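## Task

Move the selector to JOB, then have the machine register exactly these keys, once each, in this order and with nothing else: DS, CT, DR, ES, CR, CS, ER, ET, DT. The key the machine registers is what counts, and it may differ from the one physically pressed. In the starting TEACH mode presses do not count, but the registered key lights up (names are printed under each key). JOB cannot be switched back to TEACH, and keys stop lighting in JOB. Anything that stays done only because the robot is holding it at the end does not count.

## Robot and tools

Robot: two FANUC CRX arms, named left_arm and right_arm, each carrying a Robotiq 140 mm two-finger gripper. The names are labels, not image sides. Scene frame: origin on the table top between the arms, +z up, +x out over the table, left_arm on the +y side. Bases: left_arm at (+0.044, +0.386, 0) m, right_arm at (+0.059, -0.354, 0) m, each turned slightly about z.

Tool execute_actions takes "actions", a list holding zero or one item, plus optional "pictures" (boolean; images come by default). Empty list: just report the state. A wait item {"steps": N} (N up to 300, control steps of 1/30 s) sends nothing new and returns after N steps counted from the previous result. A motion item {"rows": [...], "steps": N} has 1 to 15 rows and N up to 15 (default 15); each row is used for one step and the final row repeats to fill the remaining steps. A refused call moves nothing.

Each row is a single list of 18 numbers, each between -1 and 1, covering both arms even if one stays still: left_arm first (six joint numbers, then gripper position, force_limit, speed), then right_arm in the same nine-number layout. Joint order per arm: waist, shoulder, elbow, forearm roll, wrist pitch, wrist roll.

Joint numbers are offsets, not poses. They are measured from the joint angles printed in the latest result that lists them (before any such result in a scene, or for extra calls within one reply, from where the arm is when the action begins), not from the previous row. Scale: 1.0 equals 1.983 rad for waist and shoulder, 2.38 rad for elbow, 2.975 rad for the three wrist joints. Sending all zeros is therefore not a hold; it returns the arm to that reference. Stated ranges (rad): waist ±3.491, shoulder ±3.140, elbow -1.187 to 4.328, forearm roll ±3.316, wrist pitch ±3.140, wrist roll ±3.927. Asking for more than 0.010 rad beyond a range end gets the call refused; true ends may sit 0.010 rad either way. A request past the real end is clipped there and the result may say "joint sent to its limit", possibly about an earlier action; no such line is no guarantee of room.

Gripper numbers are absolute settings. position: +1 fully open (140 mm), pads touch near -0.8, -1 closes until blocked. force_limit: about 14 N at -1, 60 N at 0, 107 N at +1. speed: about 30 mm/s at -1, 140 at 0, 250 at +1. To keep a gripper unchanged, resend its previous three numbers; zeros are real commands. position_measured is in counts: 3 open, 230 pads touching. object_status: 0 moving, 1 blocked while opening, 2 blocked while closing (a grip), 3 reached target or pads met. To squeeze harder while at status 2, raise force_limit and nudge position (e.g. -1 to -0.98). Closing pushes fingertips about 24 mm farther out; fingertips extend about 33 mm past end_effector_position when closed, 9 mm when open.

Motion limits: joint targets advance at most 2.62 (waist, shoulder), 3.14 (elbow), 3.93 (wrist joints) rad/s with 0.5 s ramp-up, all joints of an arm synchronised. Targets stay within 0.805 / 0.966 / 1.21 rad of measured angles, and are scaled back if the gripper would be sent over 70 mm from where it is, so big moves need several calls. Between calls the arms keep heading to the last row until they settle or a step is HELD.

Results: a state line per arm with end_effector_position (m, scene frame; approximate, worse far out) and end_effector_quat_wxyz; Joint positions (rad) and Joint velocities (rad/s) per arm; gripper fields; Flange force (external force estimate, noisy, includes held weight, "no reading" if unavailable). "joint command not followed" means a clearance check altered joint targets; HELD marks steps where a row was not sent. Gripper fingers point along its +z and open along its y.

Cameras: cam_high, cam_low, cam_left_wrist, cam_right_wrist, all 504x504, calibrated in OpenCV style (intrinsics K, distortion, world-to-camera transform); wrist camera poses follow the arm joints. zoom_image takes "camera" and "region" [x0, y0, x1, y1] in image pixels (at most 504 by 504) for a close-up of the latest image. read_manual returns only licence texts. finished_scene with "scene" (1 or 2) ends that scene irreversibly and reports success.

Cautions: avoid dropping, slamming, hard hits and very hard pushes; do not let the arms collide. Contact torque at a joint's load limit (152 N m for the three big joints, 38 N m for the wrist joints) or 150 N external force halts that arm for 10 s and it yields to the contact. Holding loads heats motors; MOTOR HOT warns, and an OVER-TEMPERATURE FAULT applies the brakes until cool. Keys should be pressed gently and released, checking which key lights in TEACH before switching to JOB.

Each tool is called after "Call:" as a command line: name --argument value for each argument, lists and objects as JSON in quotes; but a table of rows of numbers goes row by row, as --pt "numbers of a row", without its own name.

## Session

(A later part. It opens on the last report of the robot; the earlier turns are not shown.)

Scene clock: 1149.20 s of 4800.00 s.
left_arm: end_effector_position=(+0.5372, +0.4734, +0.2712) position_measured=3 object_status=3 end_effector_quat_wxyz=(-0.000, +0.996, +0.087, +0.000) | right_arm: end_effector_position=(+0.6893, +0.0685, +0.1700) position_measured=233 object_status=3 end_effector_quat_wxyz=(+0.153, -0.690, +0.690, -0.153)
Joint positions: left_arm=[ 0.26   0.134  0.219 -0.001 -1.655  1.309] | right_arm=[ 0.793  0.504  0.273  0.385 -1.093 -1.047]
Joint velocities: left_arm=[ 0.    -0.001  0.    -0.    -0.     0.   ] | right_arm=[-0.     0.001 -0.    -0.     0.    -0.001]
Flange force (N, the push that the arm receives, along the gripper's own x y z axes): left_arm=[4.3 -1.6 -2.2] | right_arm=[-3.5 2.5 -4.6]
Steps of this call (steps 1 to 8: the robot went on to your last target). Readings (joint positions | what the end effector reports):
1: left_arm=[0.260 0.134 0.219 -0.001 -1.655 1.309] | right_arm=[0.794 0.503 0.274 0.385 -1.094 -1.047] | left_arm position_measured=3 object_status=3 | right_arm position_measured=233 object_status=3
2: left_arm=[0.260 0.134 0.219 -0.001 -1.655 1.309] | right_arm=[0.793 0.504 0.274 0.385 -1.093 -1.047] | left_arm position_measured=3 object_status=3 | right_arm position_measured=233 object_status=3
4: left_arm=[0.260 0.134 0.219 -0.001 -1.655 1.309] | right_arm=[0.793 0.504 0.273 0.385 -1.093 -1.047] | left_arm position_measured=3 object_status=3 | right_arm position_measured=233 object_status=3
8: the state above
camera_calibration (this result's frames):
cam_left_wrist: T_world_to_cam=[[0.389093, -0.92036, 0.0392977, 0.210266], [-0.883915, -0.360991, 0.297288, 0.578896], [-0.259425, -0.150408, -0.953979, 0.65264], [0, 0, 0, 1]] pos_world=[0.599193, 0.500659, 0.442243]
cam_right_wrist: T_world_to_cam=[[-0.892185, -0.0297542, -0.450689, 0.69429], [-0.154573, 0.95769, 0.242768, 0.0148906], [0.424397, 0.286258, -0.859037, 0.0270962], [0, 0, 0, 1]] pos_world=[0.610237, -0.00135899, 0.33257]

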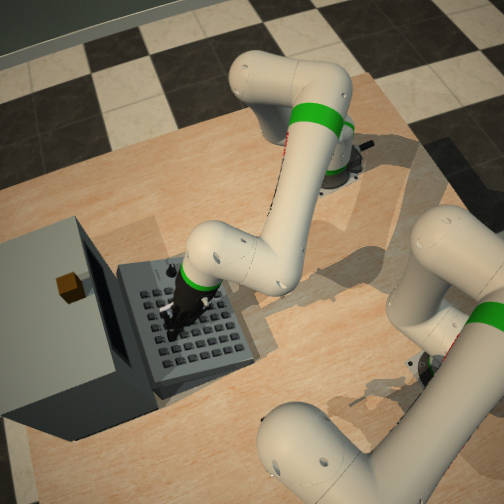

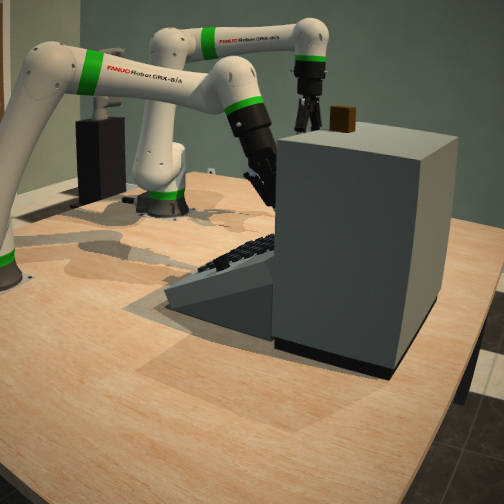

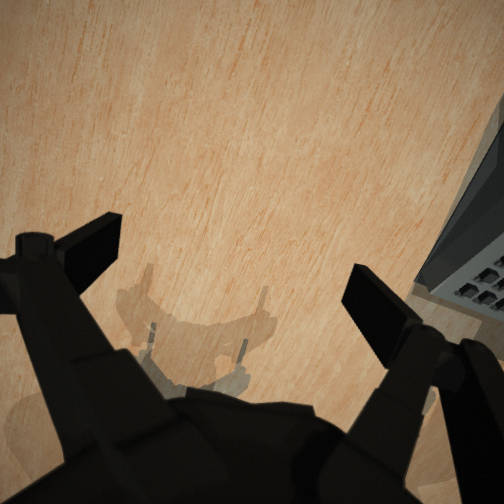

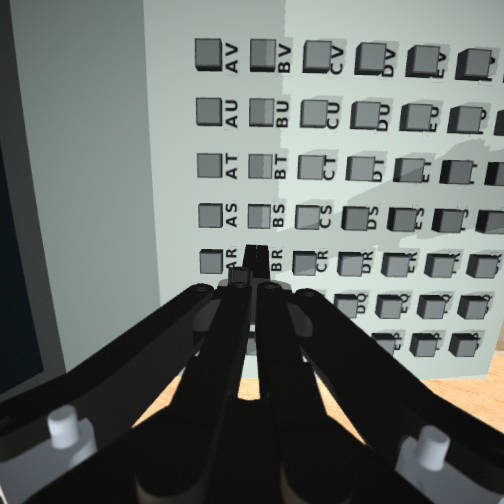

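Call:
execute_actions --actions '[{"rows": [[0,0,0,0,0,0,1,0,0, -0.000057,0.000111,-0.000047,0.000014,0.000117,-0.00001,-1,0,1]], "steps": 6}]' --pictures false

Call:
execute_actions --actions '[{"rows": [[0,0,0,0,0,0,1,0,0, 0.002139,-0.004168,0.00176,-0.00052,-0.004393,0.000387,-1,0,1],[0,0,0,0,0,0,1,0,0, 0.002139,-0.004168,0.00176,-0.00052,-0.004393,0.000387,-1,0,1],[0,0,0,0,0,0,1,0,0, 0.002139,-0.004168,0.00176,-0.00052,-0.004393,0.000387,-1,0,1],[0,0,0,0,0,0,1,0,0, 0.059281,-0.025149,-0.057897,0.014463,0.012072,-0.052971,-1,0,1]], "steps": 15}]' --pictures false

Call:
execute_actions --actions '[{"steps": 3}]' --pictures false

Call:
execute_actions --actions '[{"rows": [[0,0,0,0,0,0,1,0,0, -0.002549,0.004746,-0.001892,0.000803,0.004923,-0.000517,-1,0,1]], "steps": 11}]'

Scene clock: 1181.27 s of 4800.00 s.
left_arm: end_effector_position=(+0.5372, +0.4734, +0.2712) position_measured=3 object_status=3 end_effector_quat_wxyz=(-0.000, +0.996, +0.087, +0.000) | right_arm: end_effector_position=(+0.6894, +0.0685, +0.1698) position_measured=233 object_status=3 end_effector_quat_wxyz=(+0.153, -0.690, +0.690, -0.153)
Joint positions: left_arm=[ 0.26   0.134  0.219 -0.001 -1.655  1.309] | right_arm=[ 0.793  0.505  0.273  0.385 -1.092 -1.048]
Joint velocities: left_arm=[-0.001  0.     0.001 -0.     0.001  0.   ] | right_arm=[ 0.    -0.    -0.     0.     0.     0.001]
Flange force (N, the push that the arm receives, along the gripper's own x y z axes): left_arm=[3.2 -2.6 -2.0] | right_arm=[-0.1 8.1 -14.4]
Steps of this call (steps 1 to 15: the robot went on to your last target; steps 16 to 90: nothing new was sent; then 28.87 s passed at rest; steps 91 to 96: all 6 steps of this action). Readings (joint positions | what the end effector reports):
91: left_arm=[0.260 0.134 0.219 -0.001 -1.655 1.309] | right_arm=[0.793 0.504 0.273 0.385 -1.093 -1.048] | left_arm position_measured=3 object_status=3 | right_arm position_measured=233 object_status=3
92: left_arm=[0.260 0.134 0.219 -0.001 -1.655 1.309] | right_arm=[0.793 0.504 0.273 0.385 -1.093 -1.048] | left_arm position_measured=3 object_status=3 | right_arm position_measured=233 object_status=3
94: left_arm=[0.260 0.134 0.219 -0.001 -1.655 1.309] | right_arm=[0.793 0.505 0.273 0.385 -1.092 -1.048] | left_arm position_measured=3 object_status=3 | right_arm position_measured=233 object_status=3
96: the state above

Scene clock: 1181.77 s of 4800.00 s.
left_arm: end_effector_position=(+0.5372, +0.4734, +0.2712) position_measured=3 object_status=3 end_effector_quat_wxyz=(-0.000, +0.996, +0.087, +0.000) | right_arm: end_effector_position=(+0.6230, +0.1036, +0.1467) position_measured=233 object_status=3 end_effector_quat_wxyz=(+0.153, -0.690, +0.690, -0.153)
Joint positions: left_arm=[ 0.26   0.134  0.219 -0.001 -1.655  1.309] | right_arm=[ 0.911  0.455  0.136  0.428 -1.057 -1.205]
Joint velocities: left_arm=[ 0.001 -0.    -0.     0.     0.    -0.   ] | right_arm=[-0.    -0.001 -0.003 -0.     0.002 -0.004]
Flange force (N, the push that the arm receives, along the gripper's own x y z axes): left_arm=[-0.2 -2.9 0.8] | right_arm=[-7.5 -5.4 -1.3]
Steps of this call (steps 1 to 15: all 15 steps of this action). Readings (joint positions | what the end effector reports):
1: left_arm=[0.260 0.134 0.219 -0.001 -1.655 1.309] | right_arm=[0.793 0.504 0.273 0.385 -1.093 -1.048] | left_arm position_measured=3 object_status=3 | right_arm position_measured=233 object_status=3
2: left_arm=[0.260 0.134 0.219 -0.001 -1.655 1.309] | right_arm=[0.794 0.502 0.274 0.385 -1.097 -1.048] | left_arm position_measured=3 object_status=3 | right_arm position_measured=233 object_status=3
4: left_arm=[0.260 0.134 0.219 -0.001 -1.655 1.309] | right_arm=[0.797 0.497 0.277 0.384 -1.103 -1.048] | left_arm position_measured=3 object_status=3 | right_arm position_measured=233 object_status=3
8: left_arm=[0.260 0.134 0.219 -0.001 -1.655 1.309] | right_arm=[0.847 0.476 0.218 0.405 -1.084 -1.114] | left_arm position_measured=3 object_status=3 | right_arm position_measured=233 object_status=3
15: the state above

Scene clock: 1181.87 s of 4800.00 s.
left_arm: end_effector_position=(+0.5372, +0.4734, +0.2712) position_measured=3 object_status=3 end_effector_quat_wxyz=(-0.000, +0.996, +0.087, +0.000) | right_arm: end_effector_position=(+0.6230, +0.1035, +0.1466) position_measured=233 object_status=3 end_effector_quat_wxyz=(+0.153, -0.690, +0.690, -0.153)
Joint positions: left_arm=[ 0.26   0.134  0.219 -0.001 -1.655  1.309] | right_arm=[ 0.911  0.455  0.136  0.428 -1.057 -1.205]
Joint velocities: left_arm=[-0.    -0.     0.     0.     0.002  0.001] | right_arm=[ 0.001 -0.    -0.001  0.     0.     0.001]
Flange force (N, the push that the arm receives, along the gripper's own x y z axes): left_arm=[4.2 0.2 0.1] | right_arm=[-0.3 3.2 -0.3]
Steps of this call (steps 1 to 3: the robot went on to your last target). Readings (joint positions | what the end effector reports):
1: left_arm=[0.260 0.134 0.219 -0.001 -1.655 1.309] | right_arm=[0.911 0.455 0.136 0.428 -1.057 -1.205] | left_arm position_measured=3 object_status=3 | right_arm position_measured=233 object_status=3
2: left_arm=[0.260 0.134 0.219 -0.001 -1.655 1.309] | right_arm=[0.911 0.455 0.136 0.428 -1.057 -1.205] | left_arm position_measured=3 object_status=3 | right_arm position_measured=233 object_status=3
3: the state above

Scene clock: 1182.23 s of 4800.00 s.
left_arm: end_effector_position=(+0.5372, +0.4734, +0.2712) position_measured=3 object_status=3 end_effector_quat_wxyz=(-0.000, +0.996, +0.087, +0.000) | right_arm: end_effector_position=(+0.6263, +0.1036, +0.1393) position_measured=233 object_status=3 end_effector_quat_wxyz=(+0.153, -0.690, +0.690, -0.153)
Joint positions: left_arm=[ 0.26   0.134  0.219 -0.001 -1.655  1.309] | right_arm=[ 0.906  0.464  0.131  0.431 -1.042 -1.207]
Joint velocities: left_arm=[-0.     0.    -0.002  0.     0.     0.001] | right_arm=[-0.002  0.    -0.001 -0.001  0.     0.   ]
Flange force (N, the push that the arm receives, along the gripper's own x y z axes): left_arm=[-1.8 -1.7 2.8] | right_arm=[-2.9 0.8 -8.7]
Steps of this call (steps 1 to 11: all 11 steps of this action). Readings (joint positions | what the end effector reports):
1: left_arm=[0.260 0.134 0.219 -0.001 -1.655 1.309] | right_arm=[0.910 0.455 0.135 0.428 -1.056 -1.205] | left_arm position_measured=3 object_status=3 | right_arm position_measured=233 object_status=3
2: left_arm=[0.260 0.134 0.219 -0.001 -1.655 1.309] | right_arm=[0.909 0.457 0.134 0.429 -1.051 -1.206] | left_arm position_measured=3 object_status=3 | right_arm position_measured=233 object_status=3
4: left_arm=[0.260 0.134 0.219 -0.001 -1.655 1.309] | right_arm=[0.906 0.463 0.132 0.430 -1.044 -1.207] | left_arm position_measured=3 object_status=3 | right_arm position_measured=233 object_status=3
8: left_arm=[0.260 0.134 0.219 -0.001 -1.655 1.309] | right_arm=[0.906 0.464 0.131 0.431 -1.042 -1.207] | left_arm position_measured=3 object_status=3 | right_arm position_measured=233 object_status=3
11: the state above
camera_calibration (this result's frames):
cam_left_wrist: T_world_to_cam=[[0.389093, -0.92036, 0.0392976, 0.210266], [-0.883915, -0.360991, 0.297288, 0.578896], [-0.259425, -0.150408, -0.953979, 0.65264], [0, 0, 0, 1]] pos_world=[0.599193, 0.500659, 0.442243]
cam_right_wrist: T_world_to_cam=[[-0.89224, -0.029701, -0.450584, 0.625339], [-0.154563, 0.957649, 0.242938, -0.0210221], [0.424286, 0.286403, -0.859043, 0.0175485], [0, 0, 0, 1]] pos_world=[0.547257, 0.033679, 0.301949]

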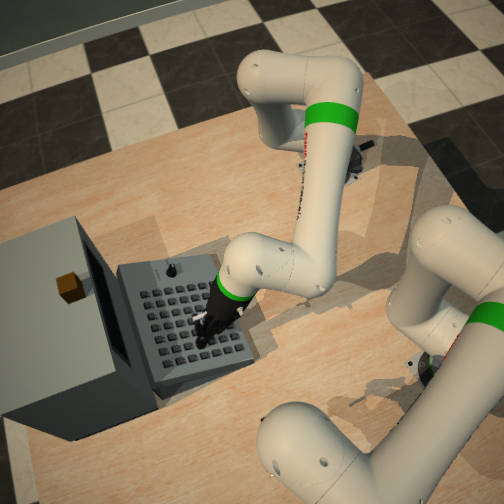

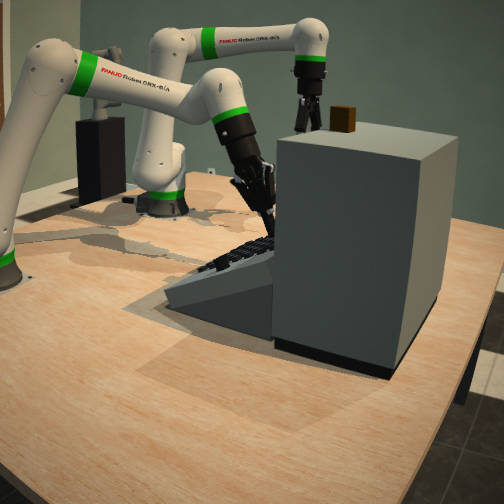

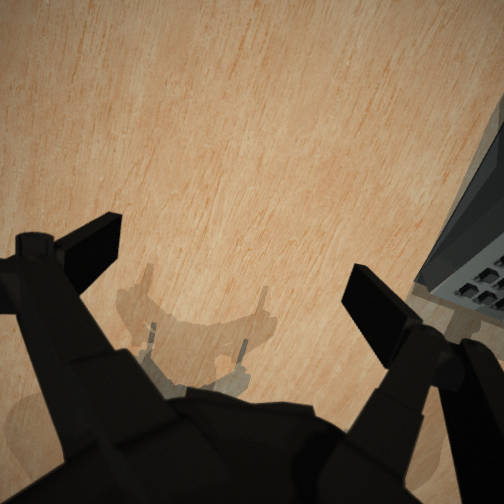

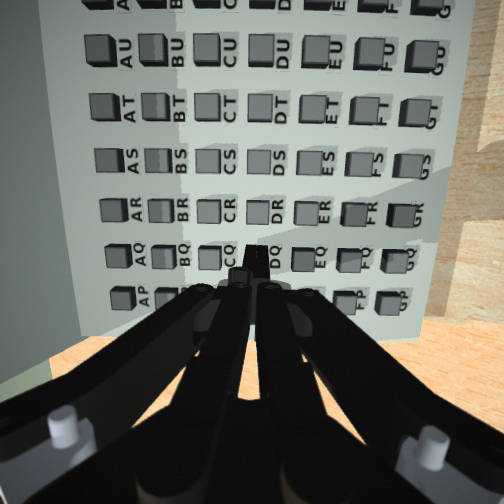

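Call:
execute_actions --actions '[{"rows": [[0,0,0,0,0,0,1,0,0, 0.00236,-0.004395,0.001752,-0.000744,-0.004558,0.000479,-1,0,1],[0,0,0,0,0,0,1,0,0, 0.00236,-0.004395,0.001752,-0.000744,-0.004558,0.000479,-1,0,1],[0,0,0,0,0,0,1,0,0, 0.00236,-0.004395,0.001752,-0.000744,-0.004558,0.000479,-1,0,1],[0,0,0,0,0,0,1,0,0, -0.030903,-0.066287,-0.069351,-0.00091,0.018336,0.015123,-1,0,1]], "steps": 15}]' --pictures false

Call:
execute_actions --actions '[{"steps": 4}]' --pictures false

Call:
execute_actions --actions '[{"rows": [[0,0,0,0,0,0,1,0,0, -0.002658,0.004951,-0.002071,0.000922,0.005206,-0.000609,-1,0,1]], "steps": 11}]'

Scene clock: 1203.73 s of 4800.00 s.
left_arm: end_effector_position=(+0.5372, +0.4734, +0.2712) position_measured=3 object_status=3 end_effector_quat_wxyz=(-0.000, +0.996, +0.087, +0.000) | right_arm: end_effector_position=(+0.6235, +0.0337, +0.1458) position_measured=233 object_status=3 end_effector_quat_wxyz=(+0.153, -0.690, +0.690, -0.153)
Joint positions: left_arm=[ 0.26   0.134  0.219 -0.001 -1.655  1.309] | right_arm=[ 0.844  0.333 -0.034  0.428 -0.987 -1.162]
Joint velocities: left_arm=[-0.001  0.     0.    -0.    -0.001  0.001] | right_arm=[-0.    -0.001 -0.003  0.001  0.002  0.001]
Flange force (N, the push that the arm receives, along the gripper's own x y z axes): left_arm=[3.5 -2.6 -1.8] | right_arm=[-4.9 1.9 -2.4]
Steps of this call (steps 1 to 15: the robot went on to your last target; steps 16 to 90: nothing new was sent; then 18.00 s passed at rest; steps 91 to 105: all 15 steps of this action). Readings (joint positions | what the end effector reports):
91: left_arm=[0.260 0.134 0.219 -0.001 -1.655 1.309] | right_arm=[0.906 0.464 0.131 0.431 -1.042 -1.207] | left_arm position_measured=3 object_status=3 | right_arm position_measured=233 object_status=3
92: left_arm=[0.260 0.134 0.219 -0.001 -1.655 1.309] | right_arm=[0.907 0.462 0.132 0.430 -1.046 -1.207] | left_arm position_measured=3 object_status=3 | right_arm position_measured=233 object_status=3
94: left_arm=[0.260 0.134 0.219 -0.001 -1.655 1.309] | right_arm=[0.909 0.456 0.134 0.429 -1.053 -1.206] | left_arm position_measured=3 object_status=3 | right_arm position_measured=233 object_status=3
98: left_arm=[0.260 0.134 0.219 -0.001 -1.655 1.309] | right_arm=[0.887 0.408 0.076 0.428 -1.031 -1.189] | left_arm position_measured=3 object_status=3 | right_arm position_measured=233 object_status=3
105: the state above

Scene clock: 1203.87 s of 4800.00 s.
left_arm: end_effector_position=(+0.5372, +0.4734, +0.2712) position_measured=3 object_status=3 end_effector_quat_wxyz=(-0.000, +0.996, +0.087, +0.000) | right_arm: end_effector_position=(+0.6235, +0.0336, +0.1457) position_measured=233 object_status=3 end_effector_quat_wxyz=(+0.153, -0.690, +0.690, -0.153)
Joint positions: left_arm=[ 0.26   0.134  0.219 -0.001 -1.655  1.309] | right_arm=[ 0.844  0.333 -0.034  0.428 -0.987 -1.162]
Joint velocities: left_arm=[ 0.     0.     0.001 -0.     0.     0.001] | right_arm=[-0.     0.001 -0.    -0.    -0.    -0.   ]
Flange force (N, the push that the arm receives, along the gripper's own x y z axes): left_arm=[0.5 -0.9 0.0] | right_arm=[-5.3 -5.5 2.6]
Steps of this call (steps 1 to 4: the robot went on to your last target). Readings (joint positions | what the end effector reports):
1: left_arm=[0.260 0.134 0.219 -0.001 -1.655 1.309] | right_arm=[0.844 0.333 -0.034 0.428 -0.987 -1.162] | left_arm position_measured=3 object_status=3 | right_arm position_measured=233 object_status=3
2: left_arm=[0.260 0.134 0.219 -0.001 -1.655 1.309] | right_arm=[0.844 0.333 -0.034 0.428 -0.987 -1.162] | left_arm position_measured=3 object_status=3 | right_arm position_measured=233 object_status=3
4: the state above

Scene clock: 1204.23 s of 4800.00 s.
left_arm: end_effector_position=(+0.5372, +0.4734, +0.2712) position_measured=3 object_status=3 end_effector_quat_wxyz=(-0.000, +0.996, +0.087, +0.000) | right_arm: end_effector_position=(+0.6266, +0.0335, +0.1386) position_measured=233 object_status=3 end_effector_quat_wxyz=(+0.153, -0.690, +0.690, -0.153)
Joint positions: left_arm=[ 0.26   0.134  0.219 -0.001 -1.655  1.309] | right_arm=[ 0.839  0.342 -0.039  0.431 -0.972 -1.163]
Joint velocities: left_arm=[-0.001 -0.001 -0.002  0.     0.002 -0.   ] | right_arm=[-0.001  0.    -0.001 -0.     0.    -0.001]
Flange force (N, the push that the arm receives, along the gripper's own x y z axes): left_arm=[-2.7 0.2 2.4] | right_arm=[-2.5 2.7 -8.0]
Steps of this call (steps 1 to 11: all 11 steps of this action). Readings (joint positions | what the end effector reports):
1: left_arm=[0.260 0.134 0.219 -0.001 -1.655 1.309] | right_arm=[0.844 0.333 -0.034 0.428 -0.987 -1.162] | left_arm position_measured=3 object_status=3 | right_arm position_measured=233 object_status=3
2: left_arm=[0.260 0.134 0.219 -0.001 -1.655 1.309] | right_arm=[0.843 0.335 -0.035 0.429 -0.982 -1.162] | left_arm position_measured=3 object_status=3 | right_arm position_measured=233 object_status=3
4: left_arm=[0.260 0.134 0.219 -0.001 -1.655 1.309] | right_arm=[0.840 0.341 -0.038 0.430 -0.974 -1.162] | left_arm position_measured=3 object_status=3 | right_arm position_measured=233 object_status=3
8: left_arm=[0.260 0.134 0.219 -0.001 -1.655 1.309] | right_arm=[0.839 0.342 -0.039 0.431 -0.972 -1.163] | left_arm position_measured=3 object_status=3 | right_arm position_measured=233 object_status=3
11: the state above
camera_calibration (this result's frames):
cam_left_wrist: T_world_to_cam=[[0.389093, -0.92036, 0.0392977, 0.210266], [-0.883915, -0.360991, 0.297288, 0.578896], [-0.259426, -0.150408, -0.953979, 0.65264], [0, 0, 0, 1]] pos_world=[0.599193, 0.500659, 0.442243]
cam_right_wrist: T_world_to_cam=[[-0.892257, -0.0297132, -0.450549, 0.62318], [-0.154667, 0.957578, 0.243149, 0.0463273], [0.424211, 0.286637, -0.859002, 0.0368255], [0, 0, 0, 1]] pos_world=[0.54758, -0.0364009, 0.301142]

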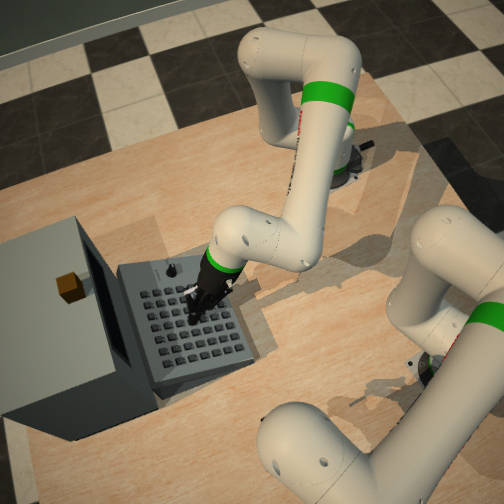

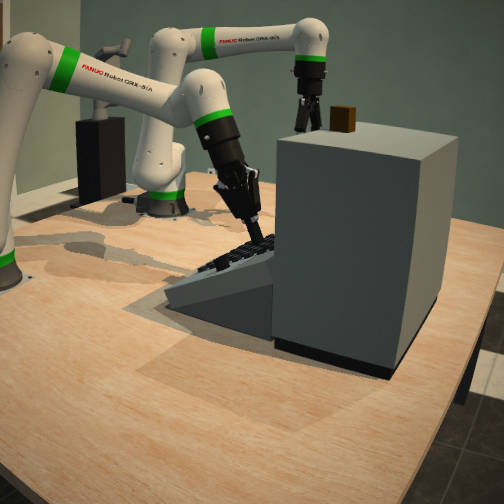

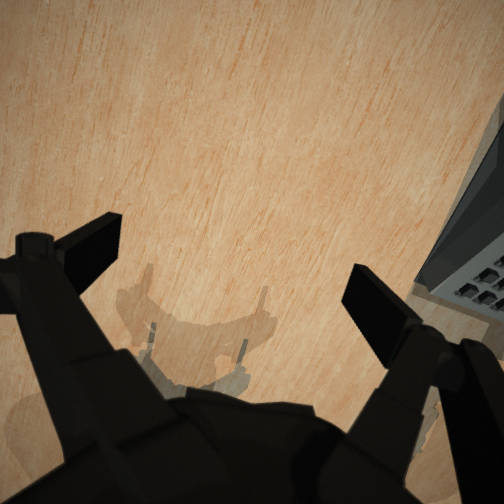

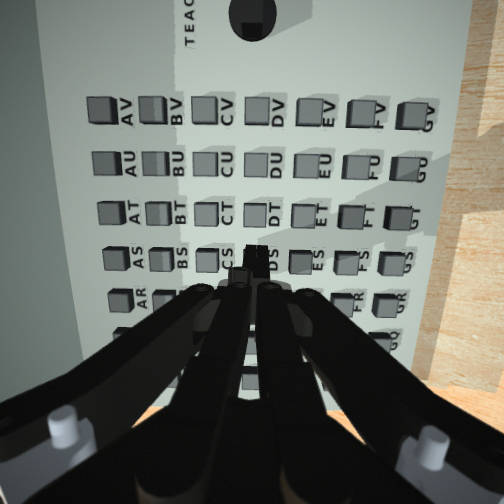

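Call:
execute_actions --actions '[{"rows": [[0,0,0,0,0,0,1,0,0, 0.002742,-0.005107,0.002136,-0.000951,-0.005369,0.000629,-1,0,1],[0,0,0,0,0,0,1,0,0, 0.002742,-0.005107,0.002136,-0.000951,-0.005369,0.000629,-1,0,1],[0,0,0,0,0,0,1,0,0, 0.002742,-0.005107,0.002136,-0.000951,-0.005369,0.000629,-1,0,1],[0,0,0,0,0,0,1,0,0, -0.018925,0.020163,0.047859,-0.009108,-0.017912,0.024817,-1,0,1],[0,0,0,0,0,0,1,0,0, -0.018925,0.020163,0.047859,-0.009108,-0.017912,0.024817,-1,0,1],[0,0,0,0,0,0,1,0,0, -0.018925,0.020163,0.047859,-0.009108,-0.017912,0.024817,-1,0,1],[0,0,0,0,0,0,1,0,0, -0.018925,0.020163,0.047859,-0.009108,-0.017912,0.024817,-1,0,1],[0,0,0,0,0,0,1,0,0, -0.018925,0.020163,0.047859,-0.009108,-0.017912,0.024817,-1,0,1],[0,0,0,0,0,0,1,0,0, -0.018925,0.020163,0.047859,-0.009108,-0.017912,0.024817,-1,0,1],[0,0,0,0,0,0,1,0,0, -0.018925,0.020163,0.047859,-0.009108,-0.017912,0.024817,-1,0,1],[0,0,0,0,0,0,1,0,0, -0.018925,0.020163,0.047859,-0.009108,-0.017912,0.024817,-1,0,1],[0,0,0,0,0,0,1,0,0, -0.018925,0.020163,0.047859,-0.009108,-0.017912,0.024817,-1,0,1],[0,0,0,0,0,0,1,0,0, -0.018925,0.020163,0.047859,-0.009108,-0.017912,0.024817,-1,0,1],[0,0,0,0,0,0,1,0,0, -0.021278,0.024888,0.046074,-0.008371,-0.013116,0.024317,-1,0,1]], "steps": 15}]' --pictures false

Call:
execute_actions --actions '[{"steps": 9}]'

Scene clock: 1228.80 s of 4800.00 s.
left_arm: end_effector_position=(+0.5372, +0.4734, +0.2712) position_measured=3 object_status=3 end_effector_quat_wxyz=(-0.000, +0.996, +0.087, +0.000) | right_arm: end_effector_position=(+0.6562, +0.0338, +0.1588) position_measured=233 object_status=3 end_effector_quat_wxyz=(+0.154, -0.691, +0.690, -0.153)
Joint positions: left_arm=[ 0.26   0.134  0.219 -0.001 -1.655  1.309] | right_arm=[ 0.8    0.385  0.074  0.404 -1.02  -1.09 ]
Joint velocities: left_arm=[ 0.    -0.    -0.    -0.     0.     0.001] | right_arm=[-0.058  0.111 -0.047  0.025  0.169 -0.   ]
Flange force (N, the push that the arm receives, along the gripper's own x y z axes): left_arm=[1.4 -1.2 0.4] | right_arm=[12.3 11.5 -24.1]
Steps of this call (steps 1 to 15: the robot went on to your last target; steps 16 to 90: nothing new was sent; then 21.07 s passed at rest; steps 91 to 105: all 15 steps of this action). Readings (joint positions | what the end effector reports):
91: left_arm=[0.260 0.134 0.219 -0.001 -1.655 1.309] | right_arm=[0.839 0.342 -0.039 0.431 -0.972 -1.164] | left_arm position_measured=3 object_status=3 | right_arm position_measured=233 object_status=3
92: left_arm=[0.260 0.134 0.219 -0.001 -1.655 1.309] | right_arm=[0.841 0.340 -0.038 0.429 -0.977 -1.164] | left_arm position_measured=3 object_status=3 | right_arm position_measured=233 object_status=3
94: left_arm=[0.260 0.134 0.219 -0.001 -1.655 1.309] | right_arm=[0.843 0.334 -0.034 0.428 -0.986 -1.163] | left_arm position_measured=3 object_status=3 | right_arm position_measured=233 object_status=3
98: left_arm=[0.260 0.134 0.219 -0.001 -1.655 1.309] | right_arm=[0.822 0.358 0.027 0.414 -1.011 -1.122] | left_arm position_measured=3 object_status=3 | right_arm position_measured=233 object_status=3
105: the state above

Scene clock: 1229.10 s of 4800.00 s.
left_arm: end_effector_position=(+0.5372, +0.4734, +0.2712) position_measured=3 object_status=3 end_effector_quat_wxyz=(-0.000, +0.996, +0.087, +0.000) | right_arm: end_effector_position=(+0.6582, +0.0336, +0.1541) position_measured=233 object_status=3 end_effector_quat_wxyz=(+0.153, -0.691, +0.690, -0.153)
Joint positions: left_arm=[ 0.26   0.134  0.219 -0.001 -1.655  1.309] | right_arm=[ 0.797  0.392  0.071  0.406 -1.011 -1.091]
Joint velocities: left_arm=[-0.001  0.     0.    -0.    -0.     0.   ] | right_arm=[ 0.001 -0.    -0.002 -0.     0.001 -0.001]
Flange force (N, the push that the arm receives, along the gripper's own x y z axes): left_arm=[-0.9 -3.2 -0.4] | right_arm=[-0.7 6.0 -11.2]
Steps of this call (steps 1 to 9: the robot went on to your last target). Readings (joint positions | what the end effector reports):
1: left_arm=[0.260 0.134 0.219 -0.001 -1.655 1.309] | right_arm=[0.798 0.389 0.072 0.405 -1.015 -1.090] | left_arm position_measured=3 object_status=3 | right_arm position_measured=233 object_status=3
2: left_arm=[0.260 0.134 0.219 -0.001 -1.655 1.309] | right_arm=[0.797 0.391 0.071 0.405 -1.013 -1.090] | left_arm position_measured=3 object_status=3 | right_arm position_measured=233 object_status=3
4: left_arm=[0.260 0.134 0.219 -0.001 -1.655 1.309] | right_arm=[0.797 0.391 0.071 0.406 -1.011 -1.090] | left_arm position_measured=3 object_status=3 | right_arm position_measured=233 object_status=3
8: left_arm=[0.260 0.134 0.219 -0.001 -1.655 1.309] | right_arm=[0.797 0.391 0.071 0.406 -1.011 -1.091] | left_arm position_measured=3 object_status=3 | right_arm position_measured=233 object_status=3
9: the state above
camera_calibration (this result's frames):
cam_left_wrist: T_world_to_cam=[[0.389093, -0.92036, 0.0392976, 0.210266], [-0.883915, -0.360991, 0.297287, 0.578896], [-0.259425, -0.150408, -0.953979, 0.65264], [0, 0, 0, 1]] pos_world=[0.599193, 0.500659, 0.442243]
cam_right_wrist: T_world_to_cam=[[-0.892137, -0.0298314, -0.450778, 0.658291], [-0.154792, 0.957602, 0.242978, 0.047458], [0.424418, 0.286547, -0.85893, 0.0365771], [0, 0, 0, 1]] pos_world=[0.579108, -0.0362891, 0.316629]

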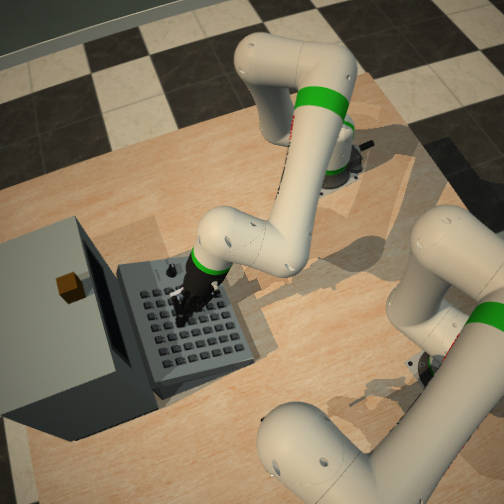

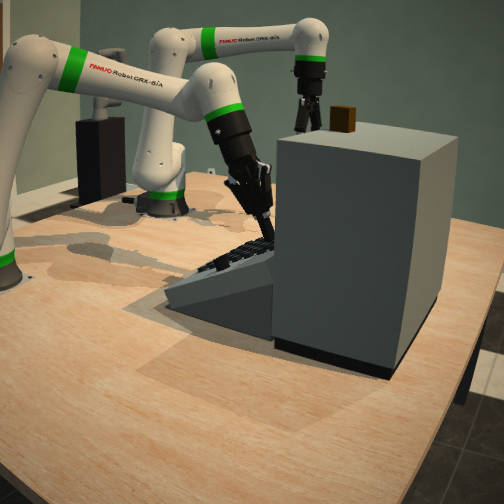

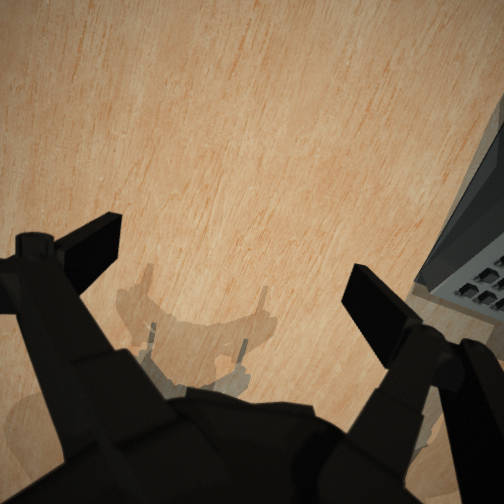

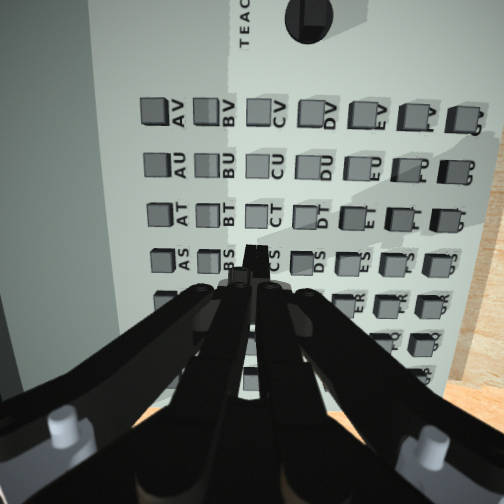

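Call:
execute_actions --actions '[{"rows": [[0,0,0,0,0,0,1,0,0, 0.00764,-0.015343,0.005798,-0.002395,-0.015571,0.001622,-1,0,1]], "steps": 9}]' --pictures false

Call:
finished_scene --scene 1

Scene clock: 1235.93 s of 4800.00 s.
left_arm: end_effector_position=(+0.5372, +0.4734, +0.2712) position_measured=3 object_status=3 end_effector_quat_wxyz=(-0.000, +0.996, +0.087, +0.000) | right_arm: end_effector_position=(+0.6475, +0.0334, +0.1764) position_measured=233 object_status=3 end_effector_quat_wxyz=(+0.153, -0.690, +0.690, -0.153)
Joint positions: left_arm=[ 0.26   0.134  0.219 -0.001 -1.655  1.309] | right_arm=[ 0.812  0.361  0.085  0.399 -1.057 -1.086]
Joint velocities: left_arm=[-0.     0.001 -0.001  0.     0.    -0.001] | right_arm=[ 0.002 -0.003  0.003  0.    -0.003  0.002]
Flange force (N, the push that the arm receives, along the gripper's own x y z axes): left_arm=[1.5 -0.3 0.1] | right_arm=[-0.9 0.5 -0.1]
Steps of this call (steps 1 to 15: the robot went on to your last target; steps 16 to 90: nothing new was sent; then 3.53 s passed at rest; steps 91 to 99: all 9 steps of this action). Readings (joint positions | what the end effector reports):
91: left_arm=[0.260 0.134 0.219 -0.001 -1.655 1.309] | right_arm=[0.797 0.392 0.071 0.406 -1.011 -1.091] | left_arm position_measured=3 object_status=3 | right_arm position_measured=233 object_status=3
92: left_arm=[0.260 0.134 0.219 -0.001 -1.655 1.309] | right_arm=[0.799 0.388 0.072 0.405 -1.017 -1.091] | left_arm position_measured=3 object_status=3 | right_arm position_measured=233 object_status=3
94: left_arm=[0.260 0.134 0.219 -0.001 -1.655 1.309] | right_arm=[0.808 0.370 0.081 0.401 -1.044 -1.089] | left_arm position_measured=3 object_status=3 | right_arm position_measured=233 object_status=3
98: left_arm=[0.260 0.134 0.219 -0.001 -1.655 1.309] | right_arm=[0.812 0.361 0.084 0.399 -1.057 -1.086] | left_arm position_measured=3 object_status=3 | right_arm position_measured=233 object_status=3
99: the state above

The scene is finished: the task was done.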